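## Task

The stand's post is held in one of its holes by a spring pin with a pull knob; once the pin is pulled, the post falls unless something supports it. Letting it fall is a failure, and so is bringing it down too quickly even while supporting it. Lift the post three holes higher (11.4 cm) and lock it there with the pin. The wooden block has to finish resting on the post's top plate. Either robot or both may work. At the end, release everything and move away. A robot that tips over or is left leaning is a failure. Anything that stays put only because a robot is holding it does not count.

## Robot and tools

Robots: r1 and r2, two identical Hello Robot Stretch 3 units. Each has a differential-drive base (0.33 m long, 0.34 m wide, passive omni wheel at the rear), a lift on a mast, and a telescoping arm that reaches out to the robot's right. The base cannot move sideways. To move the gripper forward or back, drive the base. A spin on the spot pivots about a point 0.05 m behind the front edge. With the arm pulled in and the wrist folded, the spin sweeps a 0.28 m radius. An unfolded, level wrist sticks out past that circle.

Frames: the base frame has its origin on the floor between the drive wheels, x forward, y left, z up. hand_pose is reported in this frame, at the point where closed fingertips meet. The odometry frame is the base frame as it stood when the scene began. Each robot reports in its own frames. Only images, lidar_m, wrist_depth_mm and head_depth_mm show where one robot is relative to the other.

execute_actions: the argument actions is a list holding one action or none. An empty list just returns state and images. An action is an object keyed "r1" and/or "r2". Each key can hold base, joints and contact_limits, all optional.
- base is a relative move and takes one command only. translate_m is a straight drive in metres, forward positive, -1 to 1. rotate_rad is a spin in radians, left (counter-clockwise) positive, -3.2 to 3.2.
- joints are absolute targets, named per joint:
  - lift_m: arm height, 0 to 1.1.
  - arm_m: extension, 0 to 0.52.
  - wrist_yaw_rad: -1.345 to 4.42. 0 is along the arm, positive swings toward the front, 3.0 is folded over the base.
  - wrist_pitch_rad: -1.57 to 0.451. Negative tips the fingertips down.
  - wrist_roll_rad: -2.911 to 2.911.
  - gripper_m: -0.089 to 0.179, larger is wider. The real fingertip gap is smaller than this value: about 0.007 less near closed, 0.025 less fully open, zero below 0.007.
  - head_pan_rad: -3.953 to 1.73. Positive is left, -1.57 looks along the arm.
  - head_tilt_rad: -1.53 to 0.419. Negative is down.
- contact_limits: {"arm_m": n}, where n is a motor_effort percentage from 1 to 100. The arm motion halts when that effort is reached; smaller is softer, but too small halts at once.

All motions in an action start together, and none lasts over 15 s. Anything you leave out may keep pushing toward an earlier target. An unknown key or an out-of-range number rejects the whole call, and nothing moves. cameras picks the images returned: r1_head_camera, r1_nav_camera, r1_wrist_camera, r2_head_camera, r2_nav_camera, r2_wrist_camera, or "all". Null or omitted means all; [] means none. If a result reports a stop, later motion calls in the same reply are skipped.

wait: seconds, 0 to 10. Commands nothing new and returns state and images. zoom_image: camera plus region [x0, y0, x1, y1] in pixels from the top-left corner, at most 504 by 504. It works only on cameras that had full images in the latest result. finished_scene: scene, the integer of the current scene. It ends that scene for good and reports whether the task succeeded.

Result lines:
- base_status and joint_status describe how each motion ended. "done" for the base means the wheels turned fully, even if they slipped. "off_target" means it stopped short and may still push. After contact_stop, time_out or torque_fault, the old target is dropped.
- The lift and arm stop on firm contact and then go slack until commanded again. A slack lift can sag under load, or be pushed up by fingers closing on a surface.
- on_its_own lists things not commanded this call; "held at" is a target, not a position.
- motor_effort is a percentage with the peak in brackets, and readings are noisy and biased. Positive wheel effort pushes forward.
- base_odometry counts wheel turns, so slip counts as travel. turned_by_wheels and turned_by_imu give the turn since the last result. base_tilt gives degrees, forward/right positive, with up to about 4 degrees of fixed bias.
- lidar_m gives 12 distances in 30-degree sectors from straight ahead, counter-clockwise (4th left, 7th behind, 10th right). It scans in a plane 0.17 m up, from 0.15 to 12 m. "-" means nothing seen. It misses clear objects and its own body and can miss thin legs.
- wrist_depth_mm (45 to 1000) and head_depth_mm (280 to 4000, image sideways) are 7x7 grids of median depth from top left.

Speed: the base is fast (0.30 m/s, 1.9 rad/s) only with lift_m under 0.30, arm_m under 0.03 and wrist_yaw_rad over 2.54. Otherwise it is 0.10 m/s and 0.63 rad/s.

Gripping: command gripper_m below the object's width to hold it. To release, command at least 0.02 above the touch value. Readings do not confirm a grasp. Over-squeezing triggers a stall guard that weakens the grip; send a new value to squeeze again.

Cautions:
- Fold or unfold the wrist only with lift_m between 0.32 and 0.95, wrist_pitch_rad -0.4 and roll near 0. Once folded, the lift may go down to 0.25. Keep pitch at -0.5 or lower when yaw is below -0.4.
- Arm pushes against something rigid with the gripper above about 0.45 m can tip the robot, and repeated pushes are worse. Driving while holding or pushing something fixed can also tip it.
- If tilted, back off in small steps, free the gripper, and lower the lift toward 0.2.
- Wrist servos shut off for 10 s after prolonged strain.
- Robots pressing on each other fails the run. Once bases touch, even millimetres more is too much. Robots travel slightly different distances for the same command (up to 2.5 cm per metre), which matters when carrying together.
- Keep the unpinned post supported and lower it slowly.
- Loose objects may be nudged occasionally.

Each tool is called in YAML: its name, and indented under it one key for each argument.

## Session

I'll start by looking at the current state of the scene.

execute_actions:
  actions: []

Scene clock: 0.00 s.
r1.base_odometry: x=+0.000 y=+0.000 heading=+0.000 (m, m, rad; r1's odometry frame)
r1.turned_by_wheels: +0.000 (rad since the last result)
r1.turned_by_imu: +0.000 (rad since the last result)
r1.base_tilt: forward=+0.6 right=+0.3 (deg)
r1.lidar_m: 2.61 2.21 3.21 2.36 1.36 1.18 1.18 1.37 1.51 1.51 1.75 3.02
r1.head_depth_mm: 1844 2723 - - - 3872 2468 / 1841 2709 - - - 3931 2473 / 1842 2704 - - - 3922 2488 / 1841 2715 - - - 3948 2482 / 1837 2700 - - - 3640 2491 / 1839 2700 - - - 3947 2486 / 1829 2674 - - - 3941 2504
r1.base_status: not commanded
r1.joint_positions: lift_m=+0.319 arm_m=+0.002 wrist_yaw_rad=+2.962 wrist_pitch_rad=-0.414 wrist_roll_rad=-0.006 gripper_m=+0.037 head_pan_rad=-0.008 head_tilt_rad=-0.010
r1.joint_status: not commanded
r1.motor_effort: left_wheel=+0 right_wheel=+0 lift_m=+21 arm_m=+0 wrist_yaw_rad=+1 wrist_pitch_rad=+6 wrist_roll_rad=+0 gripper_m=+0 head_pan_rad=+0 head_tilt_rad=+1 (%)
r1.hand_pose: x=+0.0189 y=+0.0747 z=+0.3327 quat_wxyz=(+0.207, +0.700, +0.084, +0.679) (m; r1's base frame)
r1.wrist_depth_mm: - - - - - - - / - - - - - - - / - - - - 971 933 916 / 800 - 768 762 774 729 708 / 645 634 665 628 622 605 602 / 546 544 - 529 525 518 504 / 466 491 - - 452 443 440
r2.base_odometry: x=+0.000 y=+0.000 heading=+0.000 (m, m, rad; r2's odometry frame)
r2.turned_by_wheels: +0.000 (rad since the last result)
r2.turned_by_imu: +0.000 (rad since the last result)
r2.base_tilt: forward=+0.0 right=+0.7 (deg)
r2.lidar_m: 1.55 2.16 2.76 2.36 2.34 3.24 1.18 1.18 5.14 2.02 1.51 1.47
r2.head_depth_mm: 1439 1439 1433 1419 1406 1409 1400 / 1531 1535 1533 1523 1521 1504 1495 / 1641 1639 1621 1628 1618 1621 1598 / 1739 1771 1759 1740 1742 1722 1739 / 1810 1909 1918 1876 1895 1879 1869 / 1827 2087 2087 2070 2058 2042 2012 / 1790 2321 2284 2285 2262 2250 2181
r2.base_status: not commanded
r2.joint_positions: lift_m=+0.444 arm_m=+0.003 wrist_yaw_rad=+2.997 wrist_pitch_rad=-0.580 wrist_roll_rad=-0.019 gripper_m=+0.037 head_pan_rad=+0.011 head_tilt_rad=-0.012
r2.joint_status: not commanded
r2.motor_effort: left_wheel=+0 right_wheel=+0 lift_m=+21 arm_m=+0 wrist_yaw_rad=+0 wrist_pitch_rad=+4 wrist_roll_rad=+0 gripper_m=+0 head_pan_rad=-1 head_tilt_rad=+2 (%)
r2.hand_pose: x=+0.0078 y=+0.0511 z=+0.4222 quat_wxyz=(+0.250, +0.684, +0.155, +0.668) (m; r2's base frame)
r2.wrist_depth_mm: - - - - - - - / - - - - - - - / - - - - - - - / 844 852 859 845 849 863 873 / 722 720 734 724 710 730 727 / 622 613 610 625 637 636 636 / 538 555 - - 535 548 558
pictures: r1_head_camera (sideways: a quarter turn clockwise sets it upright), r1_nav_camera (sideways: a quarter turn counterclockwise sets it upright), r1_wrist_camera, r2_head_camera (sideways: a quarter turn clockwise sets it upright), r2_nav_camera (sideways: a quarter turn counterclockwise sets it upright), r2_wrist_camera
Images, in order (width x height): r1_head_camera 896x504, r1_nav_camera 672x504, r1_wrist_camera 644x364, r2_head_camera 896x504, r2_nav_camera 672x504, r2_wrist_camera 644x364.

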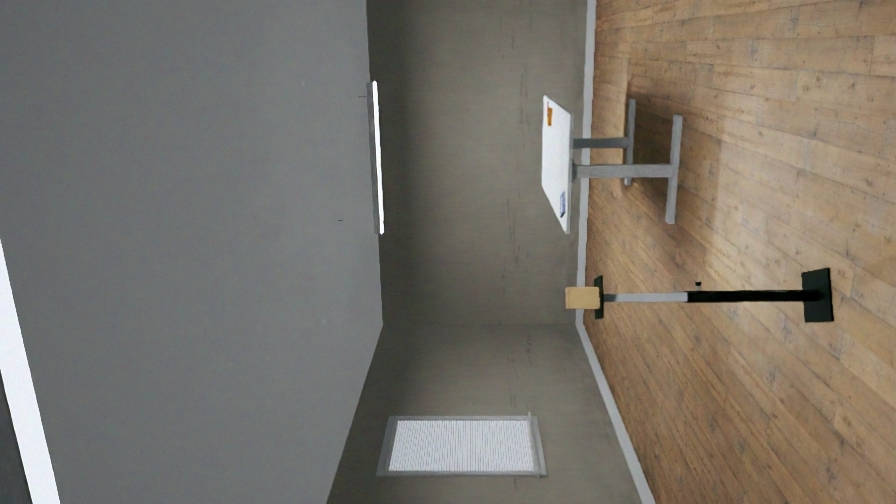

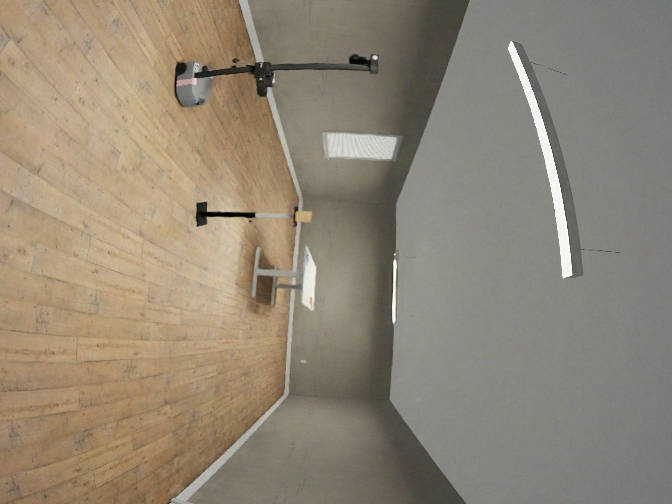

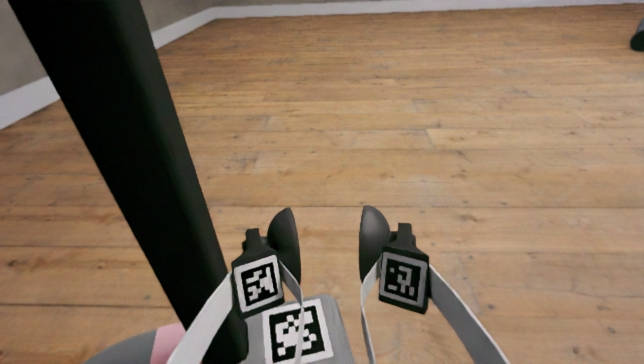

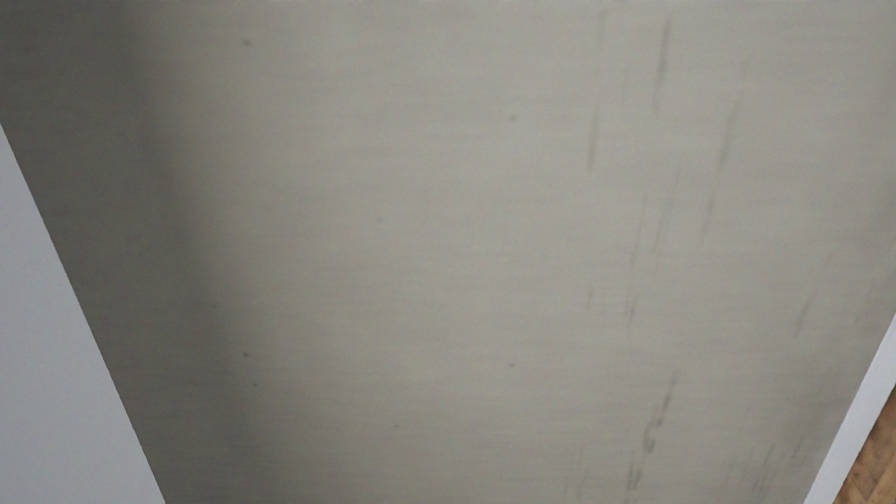

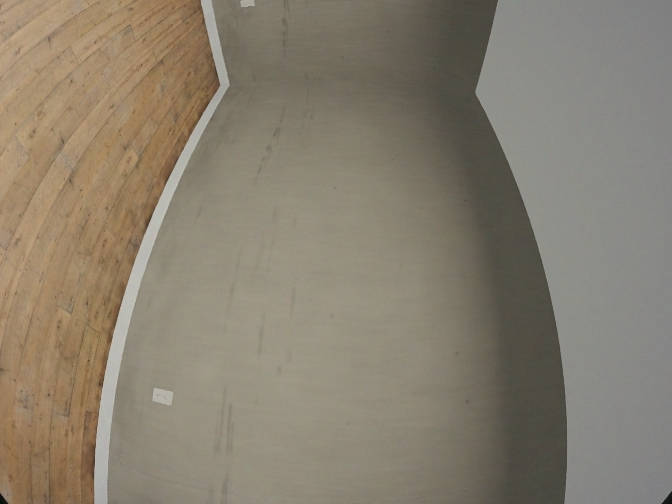

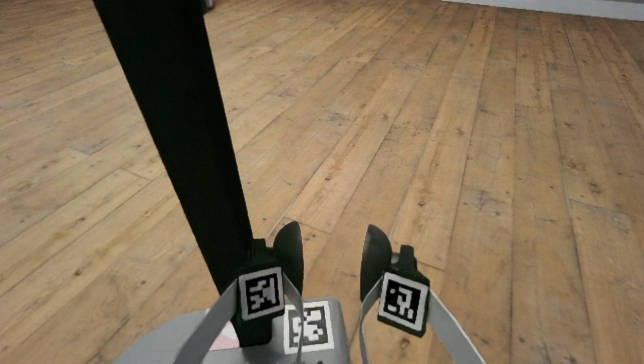

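zoom_image:
  camera: "r1_head_camera"
  region: [540, 200, 860, 380]

Region (540, 200, 860, 380) of r1_head_camera's 896x504 image, scaled by 1.575, with more detail than that image has; it fills the top 284 rows of this view, and the rest is white.

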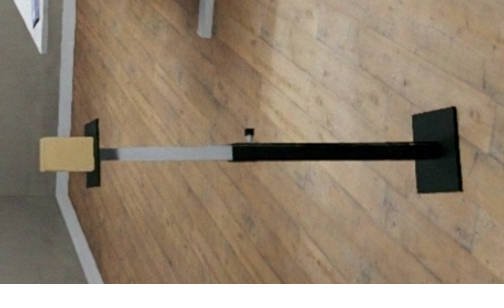

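execute_actions:
  actions:
    - {"r1": {"base": {"rotate_rad": -0.2}, "joints": {"lift_m": 0.27, "head_tilt_rad": -0.3}}, "r2": {"joints": {"lift_m": 0.28, "wrist_pitch_rad": -0.4, "head_pan_rad": -2.9, "head_tilt_rad": -0.5}}}
  cameras: ["r2_head_camera", "r1_head_camera"]

Scene clock: 107.43 s.
r1.base_odometry: x=+0.000 y=+0.000 heading=-0.200 (m, m, rad; r1's odometry frame)
r1.turned_by_wheels: -0.200 (rad since the last result)
r1.turned_by_imu: -0.200 (rad since the last result)
r1.base_tilt: forward=+0.6 right=+0.2 (deg)
r1.lidar_m: 4.39 2.21 2.36 3.21 1.58 1.21 1.17 1.24 1.55 1.51 1.60 2.26
r1.head_depth_mm: 3767 - - - 3043 2118 1620 / 3753 - - - 3090 2129 1637 / 3749 - - - 3103 2141 1629 / 3700 - - - 3138 2150 1642 / 3650 - - - 3119 2153 1646 / 3615 - - - 2958 2176 1655 / 3629 - - - 3162 2188 1646
r1.base_status: done
r1.joint_positions: lift_m=+0.270 arm_m=+0.002 wrist_yaw_rad=+2.962 wrist_pitch_rad=-0.415 wrist_roll_rad=-0.006 gripper_m=+0.037 head_pan_rad=-0.008 head_tilt_rad=-0.296
r1.joint_status: all done
r1.motor_effort: left_wheel=+2(8) right_wheel=-2(5) lift_m=+18(23) arm_m=+0(0) wrist_yaw_rad=+0(0) wrist_pitch_rad=+8(7) wrist_roll_rad=+0(0) gripper_m=+0(0) head_pan_rad=+0(0) head_tilt_rad=-2(23) (%)
r1.hand_pose: x=+0.0188 y=+0.0745 z=+0.2835 quat_wxyz=(+0.207, +0.700, +0.084, +0.678) (m; r1's base frame)
r1.wrist_depth_mm: - - - - - - - / - - - - - - - / 946 - 901 860 867 829 814 / 719 - 687 695 659 678 634 / 586 560 587 562 556 530 529 / 486 495 - - 468 464 456 / 439 - - - 402 397 391
r2.base_odometry: x=+0.000 y=+0.000 heading=+0.000 (m, m, rad; r2's odometry frame)
r2.turned_by_wheels: +0.000 (rad since the last result)
r2.turned_by_imu: -0.001 (rad since the last result)
r2.base_tilt: forward=+0.0 right=+0.8 (deg)
r2.lidar_m: 1.54 2.16 2.77 2.90 2.34 3.25 1.17 1.18 5.13 2.02 1.51 1.47
r2.head_depth_mm: 3213 3398 3718 2945 2089 1629 1330 / 3471 3806 3985 2947 2113 1623 1333 / 3922 - - 3021 2109 1638 1345 / - - - 2556 2032 1581 1331 / - - - 3039 2132 1657 1344 / - - - 3065 2130 1649 1348 / - - - 2949 2177 1659 1336
r2.base_status: not commanded
r2.joint_positions: lift_m=+0.280 arm_m=+0.003 wrist_yaw_rad=+2.997 wrist_pitch_rad=-0.421 wrist_roll_rad=-0.019 gripper_m=+0.037 head_pan_rad=-2.893 head_tilt_rad=-0.494
r2.joint_status: all done
r2.motor_effort: left_wheel=+0(0) right_wheel=+0(0) lift_m=+17(18) arm_m=-1(0) wrist_yaw_rad=-1(1) wrist_pitch_rad=+8(8) wrist_roll_rad=+0(0) gripper_m=+0(1) head_pan_rad=-3(28) head_tilt_rad=-5(37) (%)
r2.hand_pose: x=+0.0111 y=+0.0737 z=+0.2923 quat_wxyz=(+0.197, +0.694, +0.099, +0.686) (m; r2's base frame)
r2.wrist_depth_mm: - - - - - - - / - - - - - - - / - - - - - - - / 752 761 782 789 785 805 797 / 608 594 618 611 616 627 626 / 503 501 - 530 513 513 525 / 445 - - - 421 439 443
pictures: r1_head_camera (sideways: a quarter turn clockwise sets it upright), r2_head_camera (sideways: a quarter turn clockwise sets it upright)
Images, in order (width x height): r1_head_camera 896x504, r2_head_camera 896x504.

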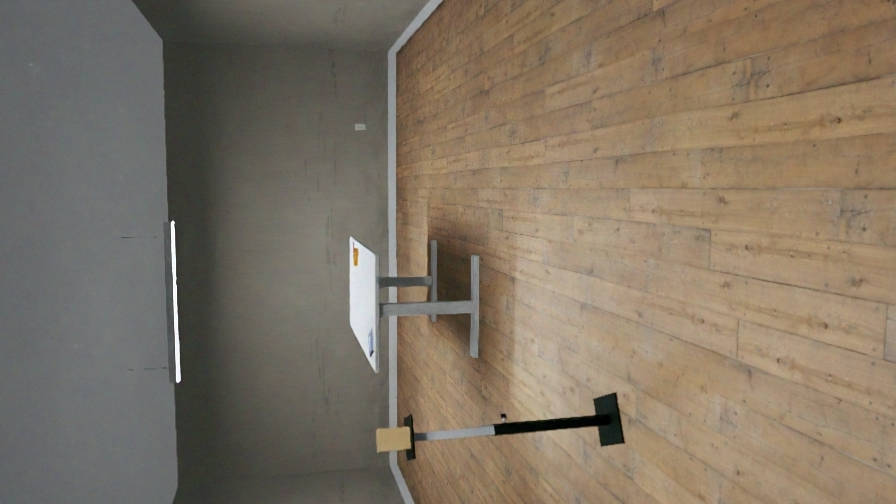

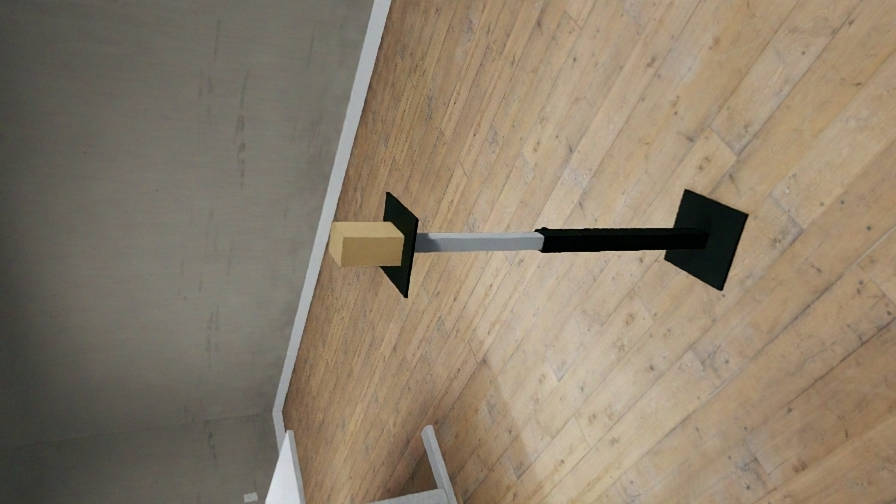

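execute_actions:
  actions:
    - {"r1": {"base": {"translate_m": 1.0}}, "r2": {"base": {"translate_m": -0.5}}}
  cameras: []

execute_actions:
  actions:
    - {"r1": {"base": {"translate_m": 1.0}}, "r2": {"base": {"rotate_rad": -1.69}, "joints": {"head_pan_rad": -1.2}}}
  cameras: []

execute_actions:
  actions:
    - {"r1": {"base": {"translate_m": 0.78}, "joints": {"head_pan_rad": 1.4, "head_tilt_rad": -0.6}}, "r2": {"base": {"translate_m": 0.33}, "joints": {"head_pan_rad": -1.57, "head_tilt_rad": -0.7}}}
  cameras: ["r1_head_camera", "r2_head_camera"]

Scene clock: 202.97 s.
r1.base_odometry: x=+0.980 y=-0.198 heading=-0.200 (m, m, rad; r1's odometry frame)
r1.turned_by_wheels: +0.000 (rad since the last result)
r1.turned_by_imu: +0.006 (rad since the last result)
r1.base_tilt: forward=+0.6 right=+0.3 (deg)
r1.lidar_m: 3.38 1.69 1.37 3.15 2.90 2.22 2.17 2.11 1.61 1.58 1.65 2.40
r1.head_depth_mm: 3756 - - - 3032 2114 1626 / 3736 - - - 3072 2134 1634 / 3740 - - - 3090 2136 1625 / 3698 - - - 3079 2146 1643 / 3663 - - - 3103 2157 1648 / 3674 - - - 3100 2151 1648 / 3581 - - - 3124 2162 1654
r1.base_status: done
r1.joint_positions: lift_m=+0.270 arm_m=+0.002 wrist_yaw_rad=+2.962 wrist_pitch_rad=-0.415 wrist_roll_rad=-0.006 gripper_m=+0.037 head_pan_rad=-0.008 head_tilt_rad=-0.297
r1.joint_status: not commanded
r1.motor_effort: left_wheel=+2(7) right_wheel=-2(4) lift_m=+18(18) arm_m=+0(0) wrist_yaw_rad=+1(0) wrist_pitch_rad=+8(7) wrist_roll_rad=+0(0) gripper_m=-1(1) head_pan_rad=+0(0) head_tilt_rad=-2(3) (%)
r1.hand_pose: x=+0.0188 y=+0.0745 z=+0.2835 quat_wxyz=(+0.207, +0.700, +0.084, +0.678) (m; r1's base frame)
r1.wrist_depth_mm: - - - - - - - / - - - - - - - / 904 - 929 894 859 831 794 / 713 - 706 666 664 655 643 / 584 572 588 568 563 533 540 / 489 490 - - 462 462 455 / 436 - - - 404 396 396
r2.base_odometry: x=-0.500 y=+0.000 heading=+0.000 (m, m, rad; r2's odometry frame)
r2.turned_by_wheels: +0.000 (rad since the last result)
r2.turned_by_imu: -0.004 (rad since the last result)
r2.base_tilt: forward=+0.0 right=+0.7 (deg)
r2.lidar_m: 1.98 2.78 3.02 3.16 2.95 2.84 2.97 0.70 2.53 2.61 1.95 1.89
r2.head_depth_mm: 2779 2957 3186 2999 2109 1628 1324 / 2985 3276 3493 3001 2117 1627 1321 / 3356 3617 3905 3011 2103 1627 1336 / 3706 - - 3028 2050 1633 1338 / - - - 2865 835 1495 1239 / - - - 3004 1963 1637 1338 / - - - 3088 2142 1656 1345
r2.base_status: done
r2.joint_positions: lift_m=+0.280 arm_m=+0.003 wrist_yaw_rad=+2.997 wrist_pitch_rad=-0.420 wrist_roll_rad=-0.019 gripper_m=+0.037 head_pan_rad=-2.893 head_tilt_rad=-0.495
r2.joint_status: not commanded
r2.motor_effort: left_wheel=+0(9) right_wheel=+0(4) lift_m=+17(17) arm_m=+0(0) wrist_yaw_rad=-1(0) wrist_pitch_rad=+7(8) wrist_roll_rad=+0(0) gripper_m=-1(0) head_pan_rad=-2(3) head_tilt_rad=-3(4) (%)
r2.hand_pose: x=+0.0111 y=+0.0738 z=+0.2924 quat_wxyz=(+0.197, +0.694, +0.099, +0.686) (m; r2's base frame)
r2.wrist_depth_mm: - - - - - - - / - - - - - - - / - - - - - - - / 758 755 770 770 776 796 795 / 604 609 633 612 610 613 639 / 505 498 - 527 529 511 517 / 442 - - - 424 441 438
pictures: none
No camera images: the call's "cameras" was empty. Leave "cameras" out to get every camera's image.

Scene clock: 208.07 s.
r1.base_odometry: x=+1.960 y=-0.397 heading=-0.200 (m, m, rad; r1's odometry frame)
r1.turned_by_wheels: +0.000 (rad since the last result)
r1.turned_by_imu: +0.006 (rad since the last result)
r1.base_tilt: forward=+0.7 right=+0.2 (deg)
r1.lidar_m: 2.40 4.07 0.90 1.18 3.27 3.23 3.16 2.19 1.66 1.63 1.75 2.53
r1.head_depth_mm: 3742 - - - 3058 2115 1618 / 3776 - - - 3043 2123 1634 / 3726 - - - 3075 2123 1641 / 3419 - - - 3099 2148 1643 / 3376 - - 3134 2934 2146 1640 / 3369 - - - 3133 2164 1651 / 3584 - - - 3135 2174 1652
r1.base_status: done
r1.joint_positions: lift_m=+0.270 arm_m=+0.002 wrist_yaw_rad=+2.962 wrist_pitch_rad=-0.415 wrist_roll_rad=-0.006 gripper_m=+0.037 head_pan_rad=-0.008 head_tilt_rad=-0.297
r1.joint_status: not commanded
r1.motor_effort: left_wheel=+1(9) right_wheel=-1(4) lift_m=+18(19) arm_m=+0(0) wrist_yaw_rad=+1(0) wrist_pitch_rad=+8(7) wrist_roll_rad=+0(0) gripper_m=+0(0) head_pan_rad=+0(0) head_tilt_rad=-2(2) (%)
r1.hand_pose: x=+0.0188 y=+0.0745 z=+0.2835 quat_wxyz=(+0.207, +0.700, +0.084, +0.678) (m; r1's base frame)
r1.wrist_depth_mm: - - - - - - - / - - - - - - - / 949 - 925 891 865 845 836 / 711 - 695 675 657 665 636 / 566 570 574 566 556 539 545 / 499 476 - - 463 457 457 / 431 - - - 403 403 393
r2.base_odometry: x=-0.500 y=+0.000 heading=-1.690 (m, m, rad; r2's odometry frame)
r2.turned_by_wheels: -1.690 (rad since the last result)
r2.turned_by_imu: -1.704 (rad since the last result)
r2.base_tilt: forward=+0.1 right=+0.7 (deg)
r2.lidar_m: 2.92 2.02 1.89 1.93 2.49 3.01 3.09 3.04 1.06 2.91 0.70 2.53
r2.head_depth_mm: 2806 2951 3144 2999 2102 1623 1325 / 3071 3246 3473 2938 2100 1623 1323 / 3300 3683 3943 2997 2098 1635 1334 / 3684 3994 - 3003 2024 1628 1337 / - - - 2676 808 1509 1127 / - - - 3020 1956 1640 1343 / - - - 3086 2137 1662 1341
r2.base_status: done
r2.joint_positions: lift_m=+0.280 arm_m=+0.003 wrist_yaw_rad=+2.997 wrist_pitch_rad=-0.420 wrist_roll_rad=-0.019 gripper_m=+0.037 head_pan_rad=-1.207 head_tilt_rad=-0.495
r2.joint_status: all done
r2.motor_effort: left_wheel=+3(11) right_wheel=-2(6) lift_m=+17(17) arm_m=+0(1) wrist_yaw_rad=-1(1) wrist_pitch_rad=+8(7) wrist_roll_rad=+0(0) gripper_m=+0(0) head_pan_rad=+2(27) head_tilt_rad=-3(4) (%)
r2.hand_pose: x=+0.0111 y=+0.0738 z=+0.2924 quat_wxyz=(+0.197, +0.694, +0.099, +0.686) (m; r2's base frame)
r2.wrist_depth_mm: - - - - - - - / - - - - - - - / - - - - - - - / 745 763 764 766 765 778 804 / 610 610 624 614 619 626 616 / 500 507 - 523 518 517 525 / 445 - - - 427 444 435
pictures: none
No camera images: the call's "cameras" was empty. Leave "cameras" out to get every camera's image.

Scene clock: 212.50 s.
r1.base_odometry: x=+2.725 y=-0.551 heading=-0.200 (m, m, rad; r1's odometry frame)
r1.turned_by_wheels: +0.000 (rad since the last result)
r1.turned_by_imu: +0.005 (rad since the last result)
r1.base_tilt: forward=+0.6 right=+0.3 (deg)
r1.lidar_m: 1.68 1.64 3.09 3.02 0.79 4.03 3.94 2.21 1.74 1.71 1.82 2.64
r1.head_depth_mm: 2700 2986 3206 2495 1889 1537 1275 / 2695 2988 3225 2511 1895 1532 1280 / 2679 2936 3175 2525 1920 1541 1282 / 2655 2922 3153 2525 1912 1542 1290 / 2645 2900 3170 2552 1926 1550 1292 / 2624 2897 3155 2570 1941 1546 1288 / 2621 2846 3158 2585 1944 1474 1242
r1.base_status: done
r1.joint_positions: lift_m=+0.270 arm_m=+0.002 wrist_yaw_rad=+2.962 wrist_pitch_rad=-0.415 wrist_roll_rad=-0.006 gripper_m=+0.037 head_pan_rad=+1.393 head_tilt_rad=-0.593
r1.joint_status: all done
r1.motor_effort: left_wheel=+0(9) right_wheel=-1(4) lift_m=+18(18) arm_m=+0(0) wrist_yaw_rad=+0(1) wrist_pitch_rad=+7(7) wrist_roll_rad=+0(0) gripper_m=+0(0) head_pan_rad=+4(41) head_tilt_rad=-3(26) (%)
r1.hand_pose: x=+0.0188 y=+0.0745 z=+0.2835 quat_wxyz=(+0.207, +0.700, +0.084, +0.678) (m; r1's base frame)
r1.wrist_depth_mm: - - - - - - - / - - - - - - - / 970 - 899 858 851 825 820 / 732 - 694 695 653 643 646 / 581 569 584 563 563 538 531 / 488 490 - - 473 454 446 / 432 - - - 406 398 393
r2.base_odometry: x=-0.539 y=-0.328 heading=-1.690 (m, m, rad; r2's odometry frame)
r2.turned_by_wheels: +0.000 (rad since the last result)
r2.turned_by_imu: +0.000 (rad since the last result)
r2.base_tilt: forward=+0.0 right=+0.7 (deg)
r2.lidar_m: 2.70 1.86 1.75 1.78 2.32 3.32 3.38 3.20 2.97 0.60 3.92 2.28
r2.head_depth_mm: 2568 2810 2899 2109 1681 1383 1193 / 2693 2959 2913 2140 1684 1393 1185 / 2797 3137 2913 1685 1661 1397 1192 / 2899 3167 1416 701 1661 1333 1186 / 3116 3537 2920 802 1686 1410 1202 / 3253 3701 2971 2181 1702 1411 1206 / 3467 3843 2995 2200 1709 1418 1202
r2.base_status: done
r2.joint_positions: lift_m=+0.280 arm_m=+0.003 wrist_yaw_rad=+2.997 wrist_pitch_rad=-0.420 wrist_roll_rad=-0.019 gripper_m=+0.037 head_pan_rad=-1.563 head_tilt_rad=-0.691
r2.joint_status: all done
r2.motor_effort: left_wheel=+2(10) right_wheel=-2(3) lift_m=+17(16) arm_m=+0(1) wrist_yaw_rad=+0(1) wrist_pitch_rad=+7(7) wrist_roll_rad=+0(0) gripper_m=+0(0) head_pan_rad=-3(21) head_tilt_rad=-6(26) (%)
r2.hand_pose: x=+0.0111 y=+0.0738 z=+0.2924 quat_wxyz=(+0.197, +0.694, +0.099, +0.686) (m; r2's base frame)
r2.wrist_depth_mm: - - - - - - - / - - - - - - - / - - - - - - - / 749 744 761 790 774 813 800 / 609 615 628 619 617 618 623 / 503 500 - 525 526 521 514 / 446 - - - 422 438 443
pictures: r1_head_camera (sideways: a quarter turn clockwise sets it upright), r2_head_camera (sideways: a quarter turn clockwise sets it upright)
Images, in order (width x height): r1_head_camera 896x504, r2_head_camera 896x504.

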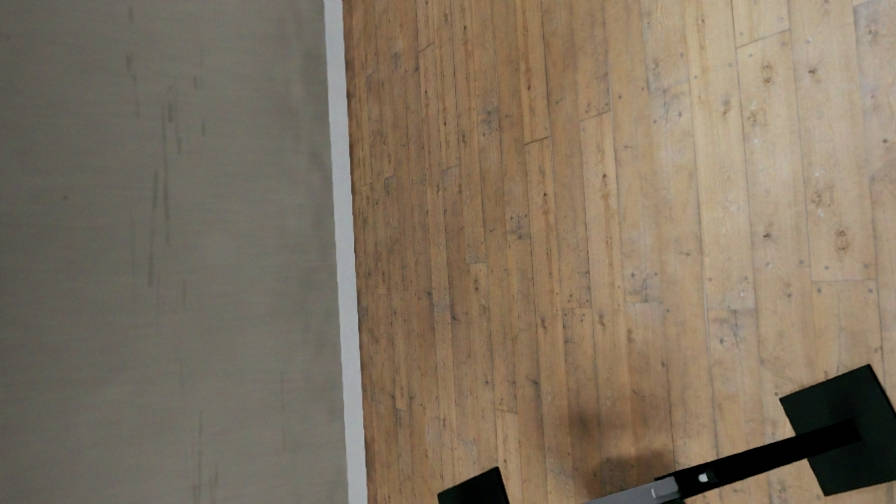

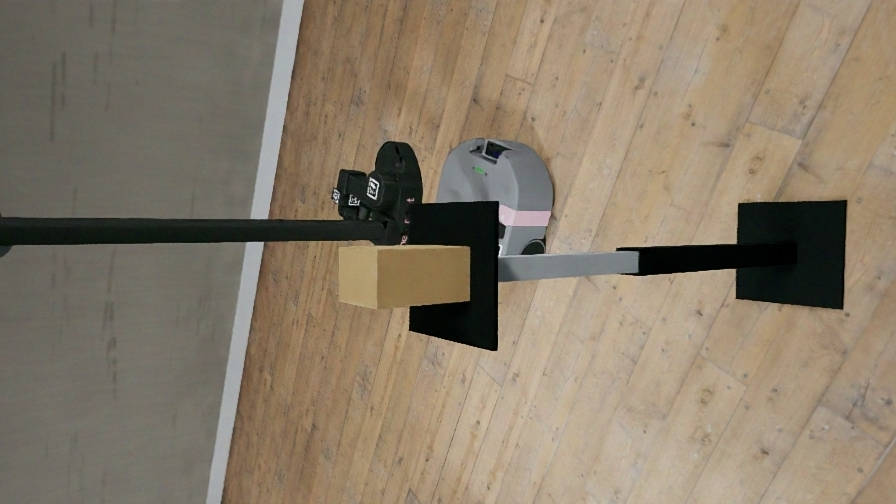

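execute_actions:
  actions:
    - {"r1": {"base": {"rotate_rad": -2.75}, "joints": {"head_pan_rad": -1.57, "head_tilt_rad": -0.7}}, "r2": {"joints": {"lift_m": 0.66}}}
  cameras: []

execute_actions:
  actions:
    - {"r1": {"joints": {"lift_m": 0.36}}, "r2": {"joints": {"wrist_yaw_rad": 0.0, "wrist_pitch_rad": 0.0, "gripper_m": 0.13}}}
  cameras: []

execute_actions:
  actions:
    - {"r1": {"joints": {"wrist_yaw_rad": 0.0, "gripper_m": 0.10}}}
  cameras: ["r1_head_camera", "r2_head_camera", "r1_wrist_camera", "r2_wrist_camera"]

Scene clock: 255.33 s.
r1.base_odometry: x=+2.725 y=-0.551 heading=-2.950 (m, m, rad; r1's odometry frame)
r1.turned_by_wheels: -2.750 (rad since the last result)
r1.turned_by_imu: -2.749 (rad since the last result)
r1.base_tilt: forward=+0.6 right=+0.3 (deg)
r1.lidar_m: 2.61 1.79 1.71 1.74 2.27 2.87 1.65 3.22 3.03 0.79 4.01 3.94
r1.head_depth_mm: 2637 2919 2870 2156 1704 1419 1210 / 2782 3053 2903 2151 1722 1421 1217 / 2878 3211 848 1710 1672 1383 1221 / 3037 1432 2562 1846 1694 1435 1223 / 3233 3557 2981 2194 1738 1448 1226 / 3417 3779 2995 2195 1756 1440 1229 / 3616 - 2988 2220 1752 1450 1236
r1.base_status: done
r1.joint_positions: lift_m=+0.270 arm_m=+0.002 wrist_yaw_rad=+2.962 wrist_pitch_rad=-0.415 wrist_roll_rad=-0.006 gripper_m=+0.037 head_pan_rad=-1.563 head_tilt_rad=-0.692
r1.joint_status: all done
r1.motor_effort: left_wheel=+3(9) right_wheel=-2(6) lift_m=+18(18) arm_m=+0(0) wrist_yaw_rad=+1(1) wrist_pitch_rad=+7(7) wrist_roll_rad=+0(0) gripper_m=+0(0) head_pan_rad=-4(39) head_tilt_rad=-5(17) (%)
r1.hand_pose: x=+0.0188 y=+0.0745 z=+0.2835 quat_wxyz=(+0.207, +0.700, +0.084, +0.678) (m; r1's base frame)
r1.wrist_depth_mm: - - - - - - - / - - - - - - - / 933 - 914 875 854 836 802 / 719 - 683 680 660 636 639 / 589 568 580 558 550 540 531 / 487 478 - - 462 461 454 / 429 - - - 403 406 392
r2.base_odometry: x=-0.539 y=-0.328 heading=-1.690 (m, m, rad; r2's odometry frame)
r2.turned_by_wheels: +0.000 (rad since the last result)
r2.turned_by_imu: -0.002 (rad since the last result)
r2.base_tilt: forward=+0.0 right=+0.7 (deg)
r2.lidar_m: 2.70 1.86 1.75 1.78 2.32 3.31 3.39 3.19 2.97 0.61 3.93 2.28
r2.head_depth_mm: 2541 2820 2883 2133 1686 1387 1188 / 2658 2997 2883 2133 1690 1395 1187 / 2809 3150 2923 2066 1698 1398 1187 / 2863 3277 2645 701 1646 1320 1189 / 3105 3512 2929 803 1707 1410 1201 / 3271 3772 2975 2176 1728 1414 1204 / 3467 3863 2983 2215 1724 1422 1202
r2.base_status: not commanded
r2.joint_positions: lift_m=+0.660 arm_m=+0.003 wrist_yaw_rad=+2.997 wrist_pitch_rad=-0.420 wrist_roll_rad=-0.019 gripper_m=+0.037 head_pan_rad=-1.563 head_tilt_rad=-0.691
r2.joint_status: all done
r2.motor_effort: left_wheel=+2(2) right_wheel=-2(2) lift_m=+26(27) arm_m=+0(1) wrist_yaw_rad=+0(1) wrist_pitch_rad=+7(8) wrist_roll_rad=+0(0) gripper_m=+0(0) head_pan_rad=-2(2) head_tilt_rad=-6(6) (%)
r2.hand_pose: x=+0.0111 y=+0.0738 z=+0.6719 quat_wxyz=(+0.197, +0.694, +0.099, +0.686) (m; r2's base frame)
r2.wrist_depth_mm: - - - - - - - / - - - - - - - / - - - - - - - / - - - - - - - / - - - - - - - / 972 986 - 989 - - - / 832 843 - 851 829 823 876
pictures: none
No camera images: the call's "cameras" was empty. Leave "cameras" out to get every camera's image.

Scene clock: 257.83 s.
r1.base_odometry: x=+2.725 y=-0.551 heading=-2.950 (m, m, rad; r1's odometry frame)
r1.turned_by_wheels: +0.000 (rad since the last result)
r1.turned_by_imu: +0.000 (rad since the last result)
r1.base_tilt: forward=+0.7 right=+0.2 (deg)
r1.lidar_m: 2.60 1.78 1.71 1.74 2.28 2.88 1.64 3.21 3.02 0.79 4.02 3.93
r1.head_depth_mm: 2634 2932 2905 2146 1705 1415 1211 / 2765 3081 2887 2152 1719 1415 1213 / 2901 3199 850 1703 1676 1387 1216 / 3003 1429 1710 1842 1699 1434 1225 / 3227 3540 2955 2195 1733 1433 1224 / 3423 3809 2974 2205 1748 1446 1228 / 3626 - 3032 2223 1759 1454 1232
r1.base_status: not commanded
r1.joint_positions: lift_m=+0.360 arm_m=+0.002 wrist_yaw_rad=+2.962 wrist_pitch_rad=-0.415 wrist_roll_rad=-0.006 gripper_m=+0.037 head_pan_rad=-1.563 head_tilt_rad=-0.692
r1.joint_status: all done
r1.motor_effort: left_wheel=+3(2) right_wheel=-3(2) lift_m=+25(22) arm_m=+0(0) wrist_yaw_rad=+1(1) wrist_pitch_rad=+7(7) wrist_roll_rad=+0(0) gripper_m=+0(0) head_pan_rad=-3(3) head_tilt_rad=-4(5) (%)
r1.hand_pose: x=+0.0188 y=+0.0744 z=+0.3731 quat_wxyz=(+0.207, +0.700, +0.084, +0.678) (m; r1's base frame)
r1.wrist_depth_mm: - - - - - - - / - - - - - - - / - - - - - - - / 872 - 835 814 834 819 785 / 706 692 693 681 682 648 647 / 600 586 - 583 564 553 552 / 511 508 - 512 487 483 478
r2.base_odometry: x=-0.539 y=-0.328 heading=-1.690 (m, m, rad; r2's odometry frame)
r2.turned_by_wheels: +0.000 (rad since the last result)
r2.turned_by_imu: -0.001 (rad since the last result)
r2.base_tilt: forward=+0.0 right=+0.7 (deg)
r2.lidar_m: 2.70 1.86 1.75 1.78 2.31 3.32 3.40 3.19 2.98 0.61 3.94 2.27
r2.head_depth_mm: 2544 2836 2898 2122 1697 1399 1186 / 2646 2987 2892 2124 1672 1373 1188 / 2817 3133 2980 2072 1692 1402 - / 2872 3265 2537 703 1634 1330 1191 / 3092 3484 2687 801 1702 1407 1194 / 3283 3757 2991 2172 1718 1410 1199 / 3454 3865 3035 2175 1716 1423 1210
r2.base_status: not commanded
r2.joint_positions: lift_m=+0.660 arm_m=+0.003 wrist_yaw_rad=+0.002 wrist_pitch_rad=-0.024 wrist_roll_rad=-0.019 gripper_m=+0.130 head_pan_rad=-1.563 head_tilt_rad=-0.691
r2.joint_status: all done
r2.motor_effort: left_wheel=+1(2) right_wheel=-1(1) lift_m=+27(26) arm_m=+0(0) wrist_yaw_rad=-2(2) wrist_pitch_rad=+8(9) wrist_roll_rad=+0(0) gripper_m=-1(90) head_pan_rad=-3(2) head_tilt_rad=-5(5) (%)
r2.hand_pose: x=-0.0209 y=-0.4036 z=+0.7681 quat_wxyz=(+0.714, +0.010, -0.700, -0.008) (m; r2's base frame)
r2.wrist_depth_mm: - - - - - - - / - - - - - - - / - - - - - - - / - - - - - - - / - - - - - - - / - - - - - - - / - - - - - - -
pictures: none
No camera images: the call's "cameras" was empty. Leave "cameras" out to get every camera's image.

Scene clock: 260.33 s.
r1.base_odometry: x=+2.725 y=-0.551 heading=-2.950 (m, m, rad; r1's odometry frame)
r1.turned_by_wheels: +0.000 (rad since the last result)
r1.turned_by_imu: +0.000 (rad since the last result)
r1.base_tilt: forward=+0.6 right=+0.3 (deg)
r1.lidar_m: 2.61 1.78 1.71 1.74 2.28 2.88 1.64 3.20 3.01 0.79 4.02 3.94
r1.head_depth_mm: 2647 2926 2899 2136 1710 1421 1213 / 2774 3058 2917 2162 1714 1422 1214 / 2892 3229 848 1710 1668 1389 1219 / 3025 1428 1717 1844 1694 1437 1222 / 3231 3554 2958 2192 1737 1435 1225 / 3409 3808 2987 2204 1753 1443 1230 / 3602 - 3007 2219 1760 1451 1236
r1.base_status: not commanded
r1.joint_positions: lift_m=+0.360 arm_m=+0.002 wrist_yaw_rad=+0.003 wrist_pitch_rad=-0.415 wrist_roll_rad=-0.006 gripper_m=+0.100 head_pan_rad=-1.563 head_tilt_rad=-0.692
r1.joint_status: all done
r1.motor_effort: left_wheel=+3(3) right_wheel=-2(2) lift_m=+25(24) arm_m=+0(0) wrist_yaw_rad=-5(4) wrist_pitch_rad=+7(7) wrist_roll_rad=+0(0) gripper_m=+0(79) head_pan_rad=-3(4) head_tilt_rad=-4(5) (%)
r1.hand_pose: x=-0.0208 y=-0.3714 z=+0.3731 quat_wxyz=(+0.694, +0.148, -0.689, -0.145) (m; r1's base frame)
r1.wrist_depth_mm: - - - - - - - / - - - - - - - / - - - - - - - / 866 831 850 772 807 784 767 / 701 696 709 675 652 660 650 / 590 588 582 572 560 571 549 / 519 506 503 496 497 480 486
r2.base_odometry: x=-0.539 y=-0.328 heading=-1.690 (m, m, rad; r2's odometry frame)
r2.turned_by_wheels: +0.000 (rad since the last result)
r2.turned_by_imu: -0.001 (rad since the last result)
r2.base_tilt: forward=+0.0 right=+0.8 (deg)
r2.lidar_m: 2.70 1.86 1.75 1.78 2.31 3.31 3.37 3.17 2.97 0.61 3.94 2.28
r2.head_depth_mm: 2562 2800 2869 2135 1673 1395 1188 / 2670 3009 2908 2149 1679 1374 1193 / 2822 3106 2934 2075 1692 1401 - / 2856 3257 2530 703 1645 1330 1188 / 3074 3455 2681 805 1710 1417 1203 / 3315 3754 3000 2182 1712 1410 1202 / 3516 3888 2968 2200 1722 1419 1202
r2.base_status: not commanded
r2.joint_positions: lift_m=+0.660 arm_m=+0.003 wrist_yaw_rad=+0.002 wrist_pitch_rad=-0.024 wrist_roll_rad=-0.019 gripper_m=+0.130 head_pan_rad=-1.563 head_tilt_rad=-0.691
r2.joint_status: not commanded
r2.motor_effort: left_wheel=+2(2) right_wheel=-2(2) lift_m=+26(26) arm_m=+0(0) wrist_yaw_rad=-3(4) wrist_pitch_rad=+9(9) wrist_roll_rad=+0(0) gripper_m=+1(0) head_pan_rad=-3(3) head_tilt_rad=-6(6) (%)
r2.hand_pose: x=-0.0209 y=-0.4036 z=+0.7681 quat_wxyz=(+0.714, +0.010, -0.700, -0.008) (m; r2's base frame)
r2.wrist_depth_mm: - - - - - - - / - - - - - - - / - - - - - - - / - - - - - - - / - - - - - - - / - - - - - - - / - - - - - - -
pictures: r1_head_camera (sideways: a quarter turn clockwise sets it upright), r1_wrist_camera, r2_head_camera (sideways: a quarter turn clockwise sets it upright), r2_wrist_camera
Images, in order (width x height): r1_head_camera 896x504, r1_wrist_camera 644x364, r2_head_camera 896x504, r2_wrist_camera 644x364.

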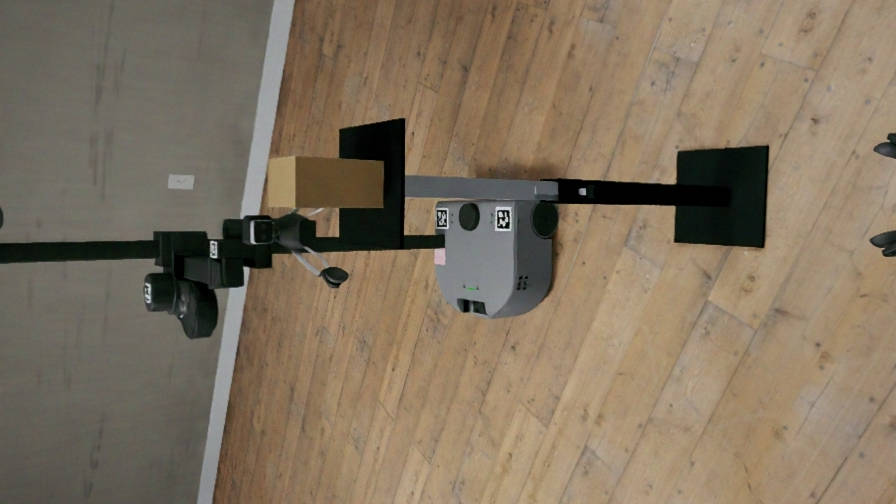

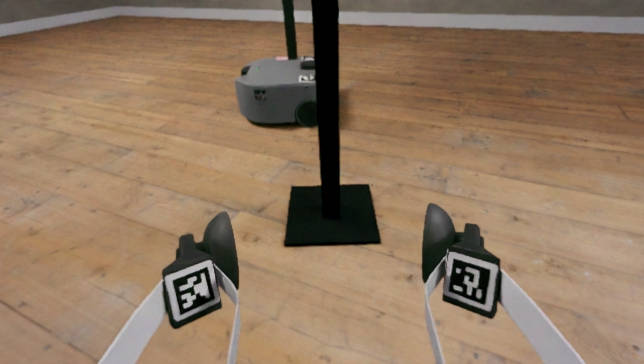

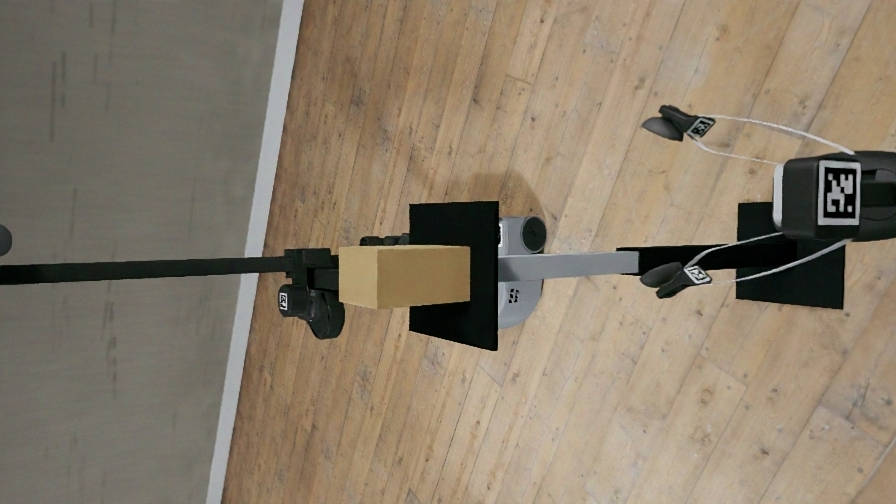

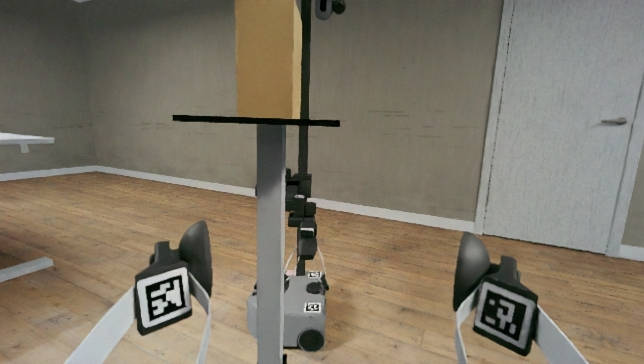

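execute_actions:
  actions:
    - {"r1": {"joints": {"wrist_pitch_rad": 0.0, "arm_m": 0.2, "head_tilt_rad": -0.85}}, "r2": {"base": {"translate_m": 0.075}}}
  cameras: ["r1_head_camera", "r1_wrist_camera", "r2_wrist_camera"]

Scene clock: 292.07 s.
r1.base_odometry: x=+2.725 y=-0.551 heading=-2.950 (m, m, rad; r1's odometry frame)
r1.turned_by_wheels: +0.000 (rad since the last result)
r1.turned_by_imu: +0.000 (rad since the last result)
r1.base_tilt: forward=+0.7 right=+0.2 (deg)
r1.lidar_m: 2.60 1.78 1.71 1.75 2.28 2.87 1.65 3.19 3.03 0.79 4.03 3.93
r1.head_depth_mm: 2726 2904 2227 1786 1512 1305 1146 / 2853 2917 2182 1810 1515 1337 1168 / 2913 802 952 1728 1481 - 1154 / 1323 2847 1908 1738 1532 1323 1156 / 3297 2994 2275 1835 1543 1323 1160 / 3519 3005 2300 1853 1554 1333 1162 / 3733 3050 2313 1838 1555 1330 1166
r1.base_status: not commanded
r1.joint_positions: lift_m=+0.360 arm_m=+0.200 wrist_yaw_rad=+0.002 wrist_pitch_rad=-0.024 wrist_roll_rad=-0.006 gripper_m=+0.100 head_pan_rad=-1.563 head_tilt_rad=-0.839
r1.joint_status: all done
r1.motor_effort: left_wheel=+2(3) right_wheel=-2(2) lift_m=+25(24) arm_m=+4(5) wrist_yaw_rad=-3(4) wrist_pitch_rad=+10(11) wrist_roll_rad=+0(0) gripper_m=+0(0) head_pan_rad=-3(3) head_tilt_rad=-6(22) (%)
r1.hand_pose: x=-0.0210 y=-0.6003 z=+0.4683 quat_wxyz=(+0.710, +0.009, -0.705, -0.008) (m; r1's base frame)
r1.wrist_depth_mm: - - - - - - - / - - - - - - - / - - - - - - - / - - - - - - - / - - - 883 - - - / - - 894 887 952 957 922 / 781 778 764 704 739 687 715
r2.base_odometry: x=-0.548 y=-0.402 heading=-1.690 (m, m, rad; r2's odometry frame)
r2.turned_by_wheels: +0.000 (rad since the last result)
r2.turned_by_imu: -0.001 (rad since the last result)
r2.base_tilt: forward=-0.1 right=+0.8 (deg)
r2.lidar_m: 2.65 1.83 1.72 1.75 2.27 3.38 3.46 3.22 2.99 0.60 2.24 2.22
r2.head_depth_mm: 2599 2839 2887 2139 1688 1395 1193 / 2698 3056 2930 2126 1697 1374 1189 / 2839 3178 2916 700 1636 1366 - / 2925 3264 1609 769 1699 1346 1194 / 3105 3558 2962 2165 1711 1395 1194 / 3323 3779 3014 2173 1718 1417 1202 / 3478 3957 2985 2181 1734 1416 1210
r2.base_status: done
r2.joint_positions: lift_m=+0.660 arm_m=+0.003 wrist_yaw_rad=+0.002 wrist_pitch_rad=-0.024 wrist_roll_rad=-0.019 gripper_m=+0.130 head_pan_rad=-1.563 head_tilt_rad=-0.691
r2.joint_status: not commanded
r2.motor_effort: left_wheel=+2(8) right_wheel=-2(2) lift_m=+27(27) arm_m=-1(1) wrist_yaw_rad=-2(2) wrist_pitch_rad=+9(9) wrist_roll_rad=+0(0) gripper_m=+0(0) head_pan_rad=-3(3) head_tilt_rad=-6(6) (%)
r2.hand_pose: x=-0.0210 y=-0.4036 z=+0.7681 quat_wxyz=(+0.714, +0.010, -0.700, -0.008) (m; r2's base frame)
r2.wrist_depth_mm: - - - 321 - - - / - - - 328 - - - / - - - 367 - - - / - - - - - - - / - - - - - - - / - - - - - - - / - - - - - - -
pictures: r1_head_camera (sideways: a quarter turn clockwise sets it upright), r1_wrist_camera, r2_wrist_camera
Images, in order (width x height): r1_head_camera 896x504, r1_wrist_camera 644x364, r2_wrist_camera 644x364.

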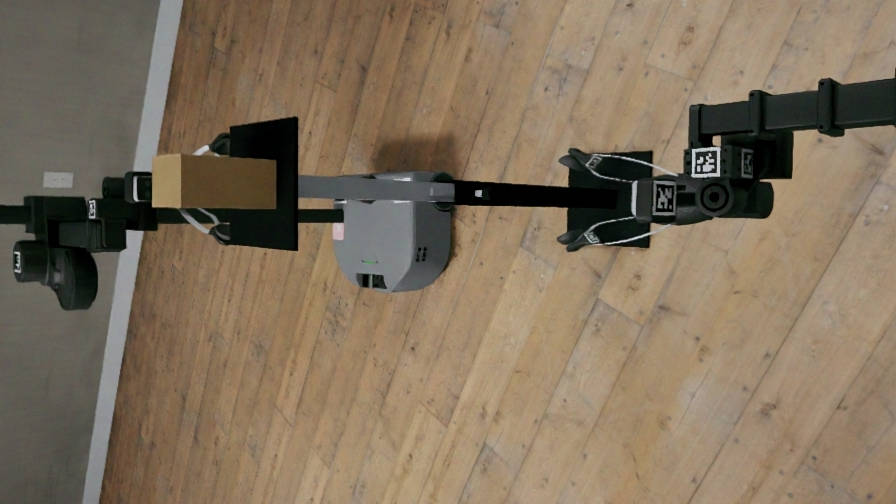

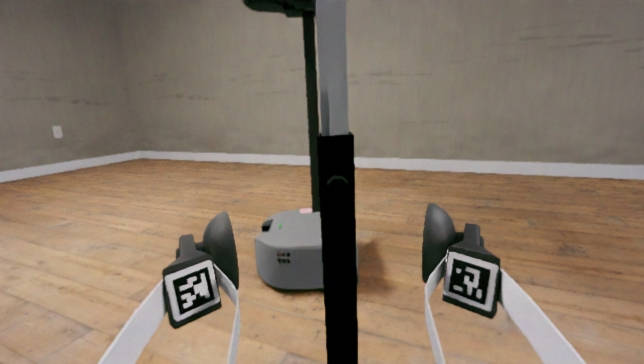

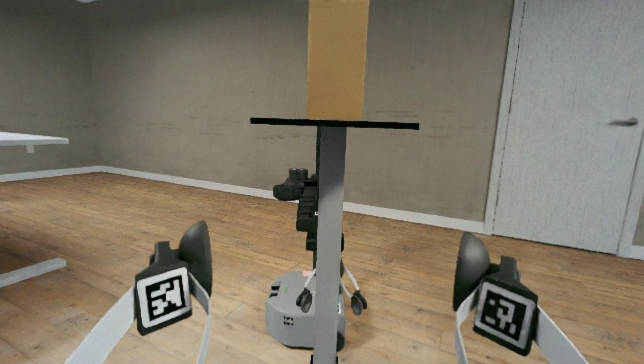

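zoom_image:
  camera: "r1_wrist_camera"
  region: [240, 60, 440, 260]

zoom_image:
  camera: "r1_head_camera"
  region: [400, 120, 660, 280]

Region (240, 60, 440, 260) of r1_wrist_camera's 644x364 image, scaled by 2.520.

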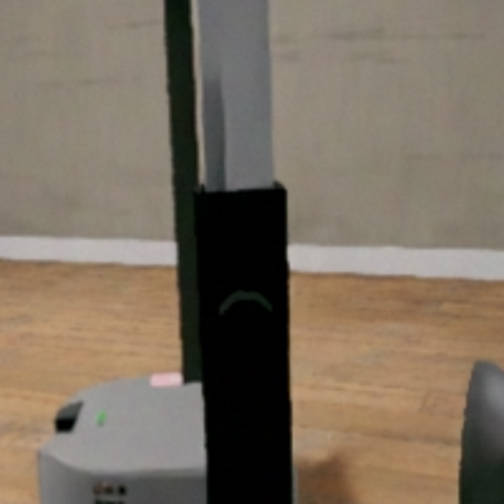

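Region (400, 120, 660, 280) of r1_head_camera's 896x504 image, scaled by 1.938, with more detail than that image has; it fills the top 310 rows of this view, and the rest is white.

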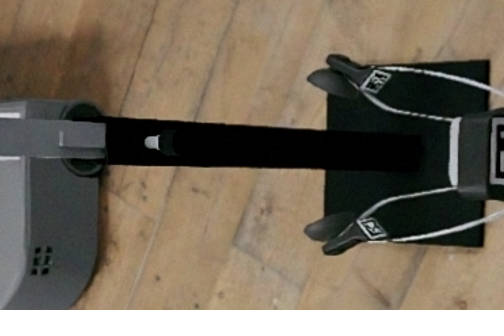

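execute_actions:
  actions:
    - {"r1": {"base": {"translate_m": -0.007}, "joints": {"arm_m": 0.3}}, "r2": {"joints": {"arm_m": 0.215}}}
  cameras: ["r1_head_camera", "r1_wrist_camera", "r2_wrist_camera", "r2_head_camera"]

Scene clock: 333.97 s.
r1.base_odometry: x=+2.732 y=-0.550 heading=-2.949 (m, m, rad; r1's odometry frame)
r1.turned_by_wheels: +0.000 (rad since the last result)
r1.turned_by_imu: +0.000 (rad since the last result)
r1.base_tilt: forward=+0.6 right=+0.3 (deg)
r1.lidar_m: 2.61 1.79 1.71 1.75 2.27 2.86 1.64 3.19 3.01 0.79 4.02 3.94
r1.head_depth_mm: 2713 2891 2209 1804 1508 1304 1144 / 2829 2937 2164 1818 1516 1304 1151 / 2957 793 1842 1714 1517 1264 1150 / 1326 2617 1843 1735 1528 1319 1159 / 3314 2981 2266 1836 1538 1326 1159 / 3497 3014 2293 1847 1550 1325 1165 / 3744 3055 2296 1856 1552 1335 1166
r1.base_status: done
r1.joint_positions: lift_m=+0.360 arm_m=+0.300 wrist_yaw_rad=+0.002 wrist_pitch_rad=-0.024 wrist_roll_rad=-0.006 gripper_m=+0.100 head_pan_rad=-1.563 head_tilt_rad=-0.839
r1.joint_status: all done
r1.motor_effort: left_wheel=+2(4) right_wheel=-2(5) lift_m=+24(24) arm_m=+4(4) wrist_yaw_rad=-3(3) wrist_pitch_rad=+11(10) wrist_roll_rad=+0(0) gripper_m=+0(0) head_pan_rad=-3(3) head_tilt_rad=-6(6) (%)
r1.hand_pose: x=-0.0210 y=-0.7003 z=+0.4683 quat_wxyz=(+0.710, +0.009, -0.705, -0.008) (m; r1's base frame)
r1.wrist_depth_mm: - - - 236 - - - / - - - 941 - - - / - - - 994 - - - / - - - - - - - / - - - 835 - - - / - - 844 273 912 947 918 / 778 781 769 286 725 719 695
r2.base_odometry: x=-0.548 y=-0.402 heading=-1.690 (m, m, rad; r2's odometry frame)
r2.turned_by_wheels: +0.000 (rad since the last result)
r2.turned_by_imu: -0.002 (rad since the last result)
r2.base_tilt: forward=+0.0 right=+0.8 (deg)
r2.lidar_m: 2.65 1.82 1.72 1.76 2.27 3.37 3.45 3.22 3.00 0.61 2.24 2.22
r2.head_depth_mm: 2580 2860 2887 2107 1681 1392 - / 2743 2990 2885 2135 1740 - 1180 / 2843 3204 2922 695 1712 1299 1184 / 2962 3330 1607 767 1699 1397 1193 / 3154 3528 3004 2156 1694 1411 1196 / 3320 3819 2989 2166 1715 1415 1200 / 3524 3936 3007 2175 1714 1426 1208
r2.base_status: not commanded
r2.joint_positions: lift_m=+0.660 arm_m=+0.215 wrist_yaw_rad=+0.001 wrist_pitch_rad=-0.023 wrist_roll_rad=-0.019 gripper_m=+0.130 head_pan_rad=-1.563 head_tilt_rad=-0.691
r2.joint_status: all done
r2.motor_effort: left_wheel=+2(2) right_wheel=-1(2) lift_m=+26(26) arm_m=+3(6) wrist_yaw_rad=-1(2) wrist_pitch_rad=+8(8) wrist_roll_rad=+0(0) gripper_m=+0(0) head_pan_rad=-3(3) head_tilt_rad=-6(5) (%)
r2.hand_pose: x=-0.0213 y=-0.6152 z=+0.7683 quat_wxyz=(+0.714, +0.009, -0.700, -0.008) (m; r2's base frame)
r2.wrist_depth_mm: - - - 119 119 - - / - - - 123 123 - - / - - - 152 - - - / - - - 158 - - - / - - - 162 - - - / - - - 167 - - - / - - - 174 - - -
pictures: r1_head_camera (sideways: a quarter turn clockwise sets it upright), r1_wrist_camera, r2_head_camera (sideways: a quarter turn clockwise sets it upright), r2_wrist_camera
Images, in order (width x height): r1_head_camera 896x504, r1_wrist_camera 644x364, r2_head_camera 896x504, r2_wrist_camera 644x364.

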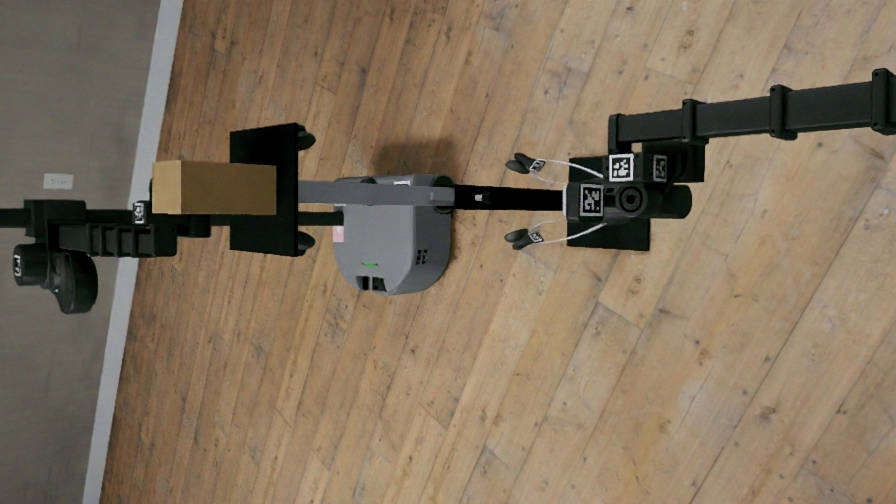

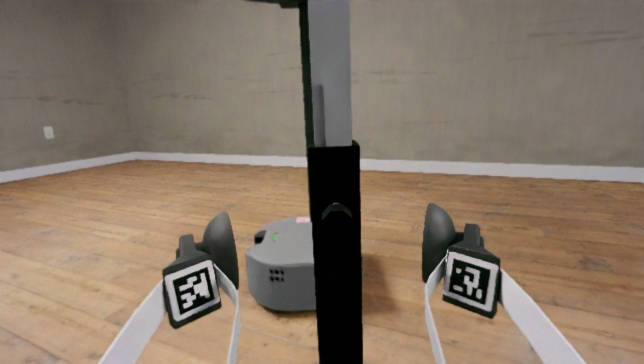

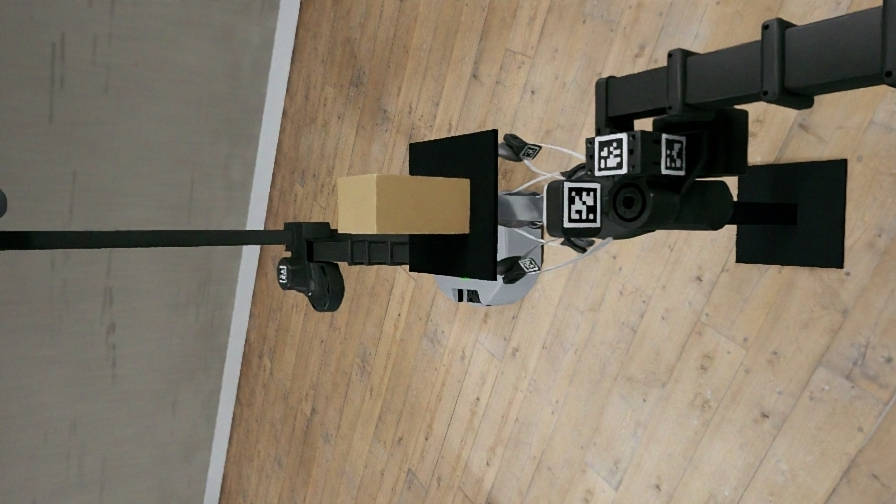

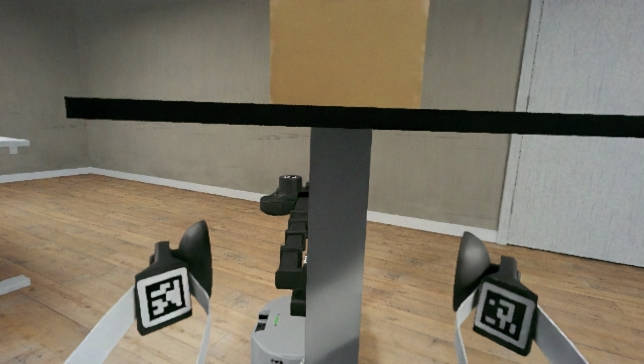

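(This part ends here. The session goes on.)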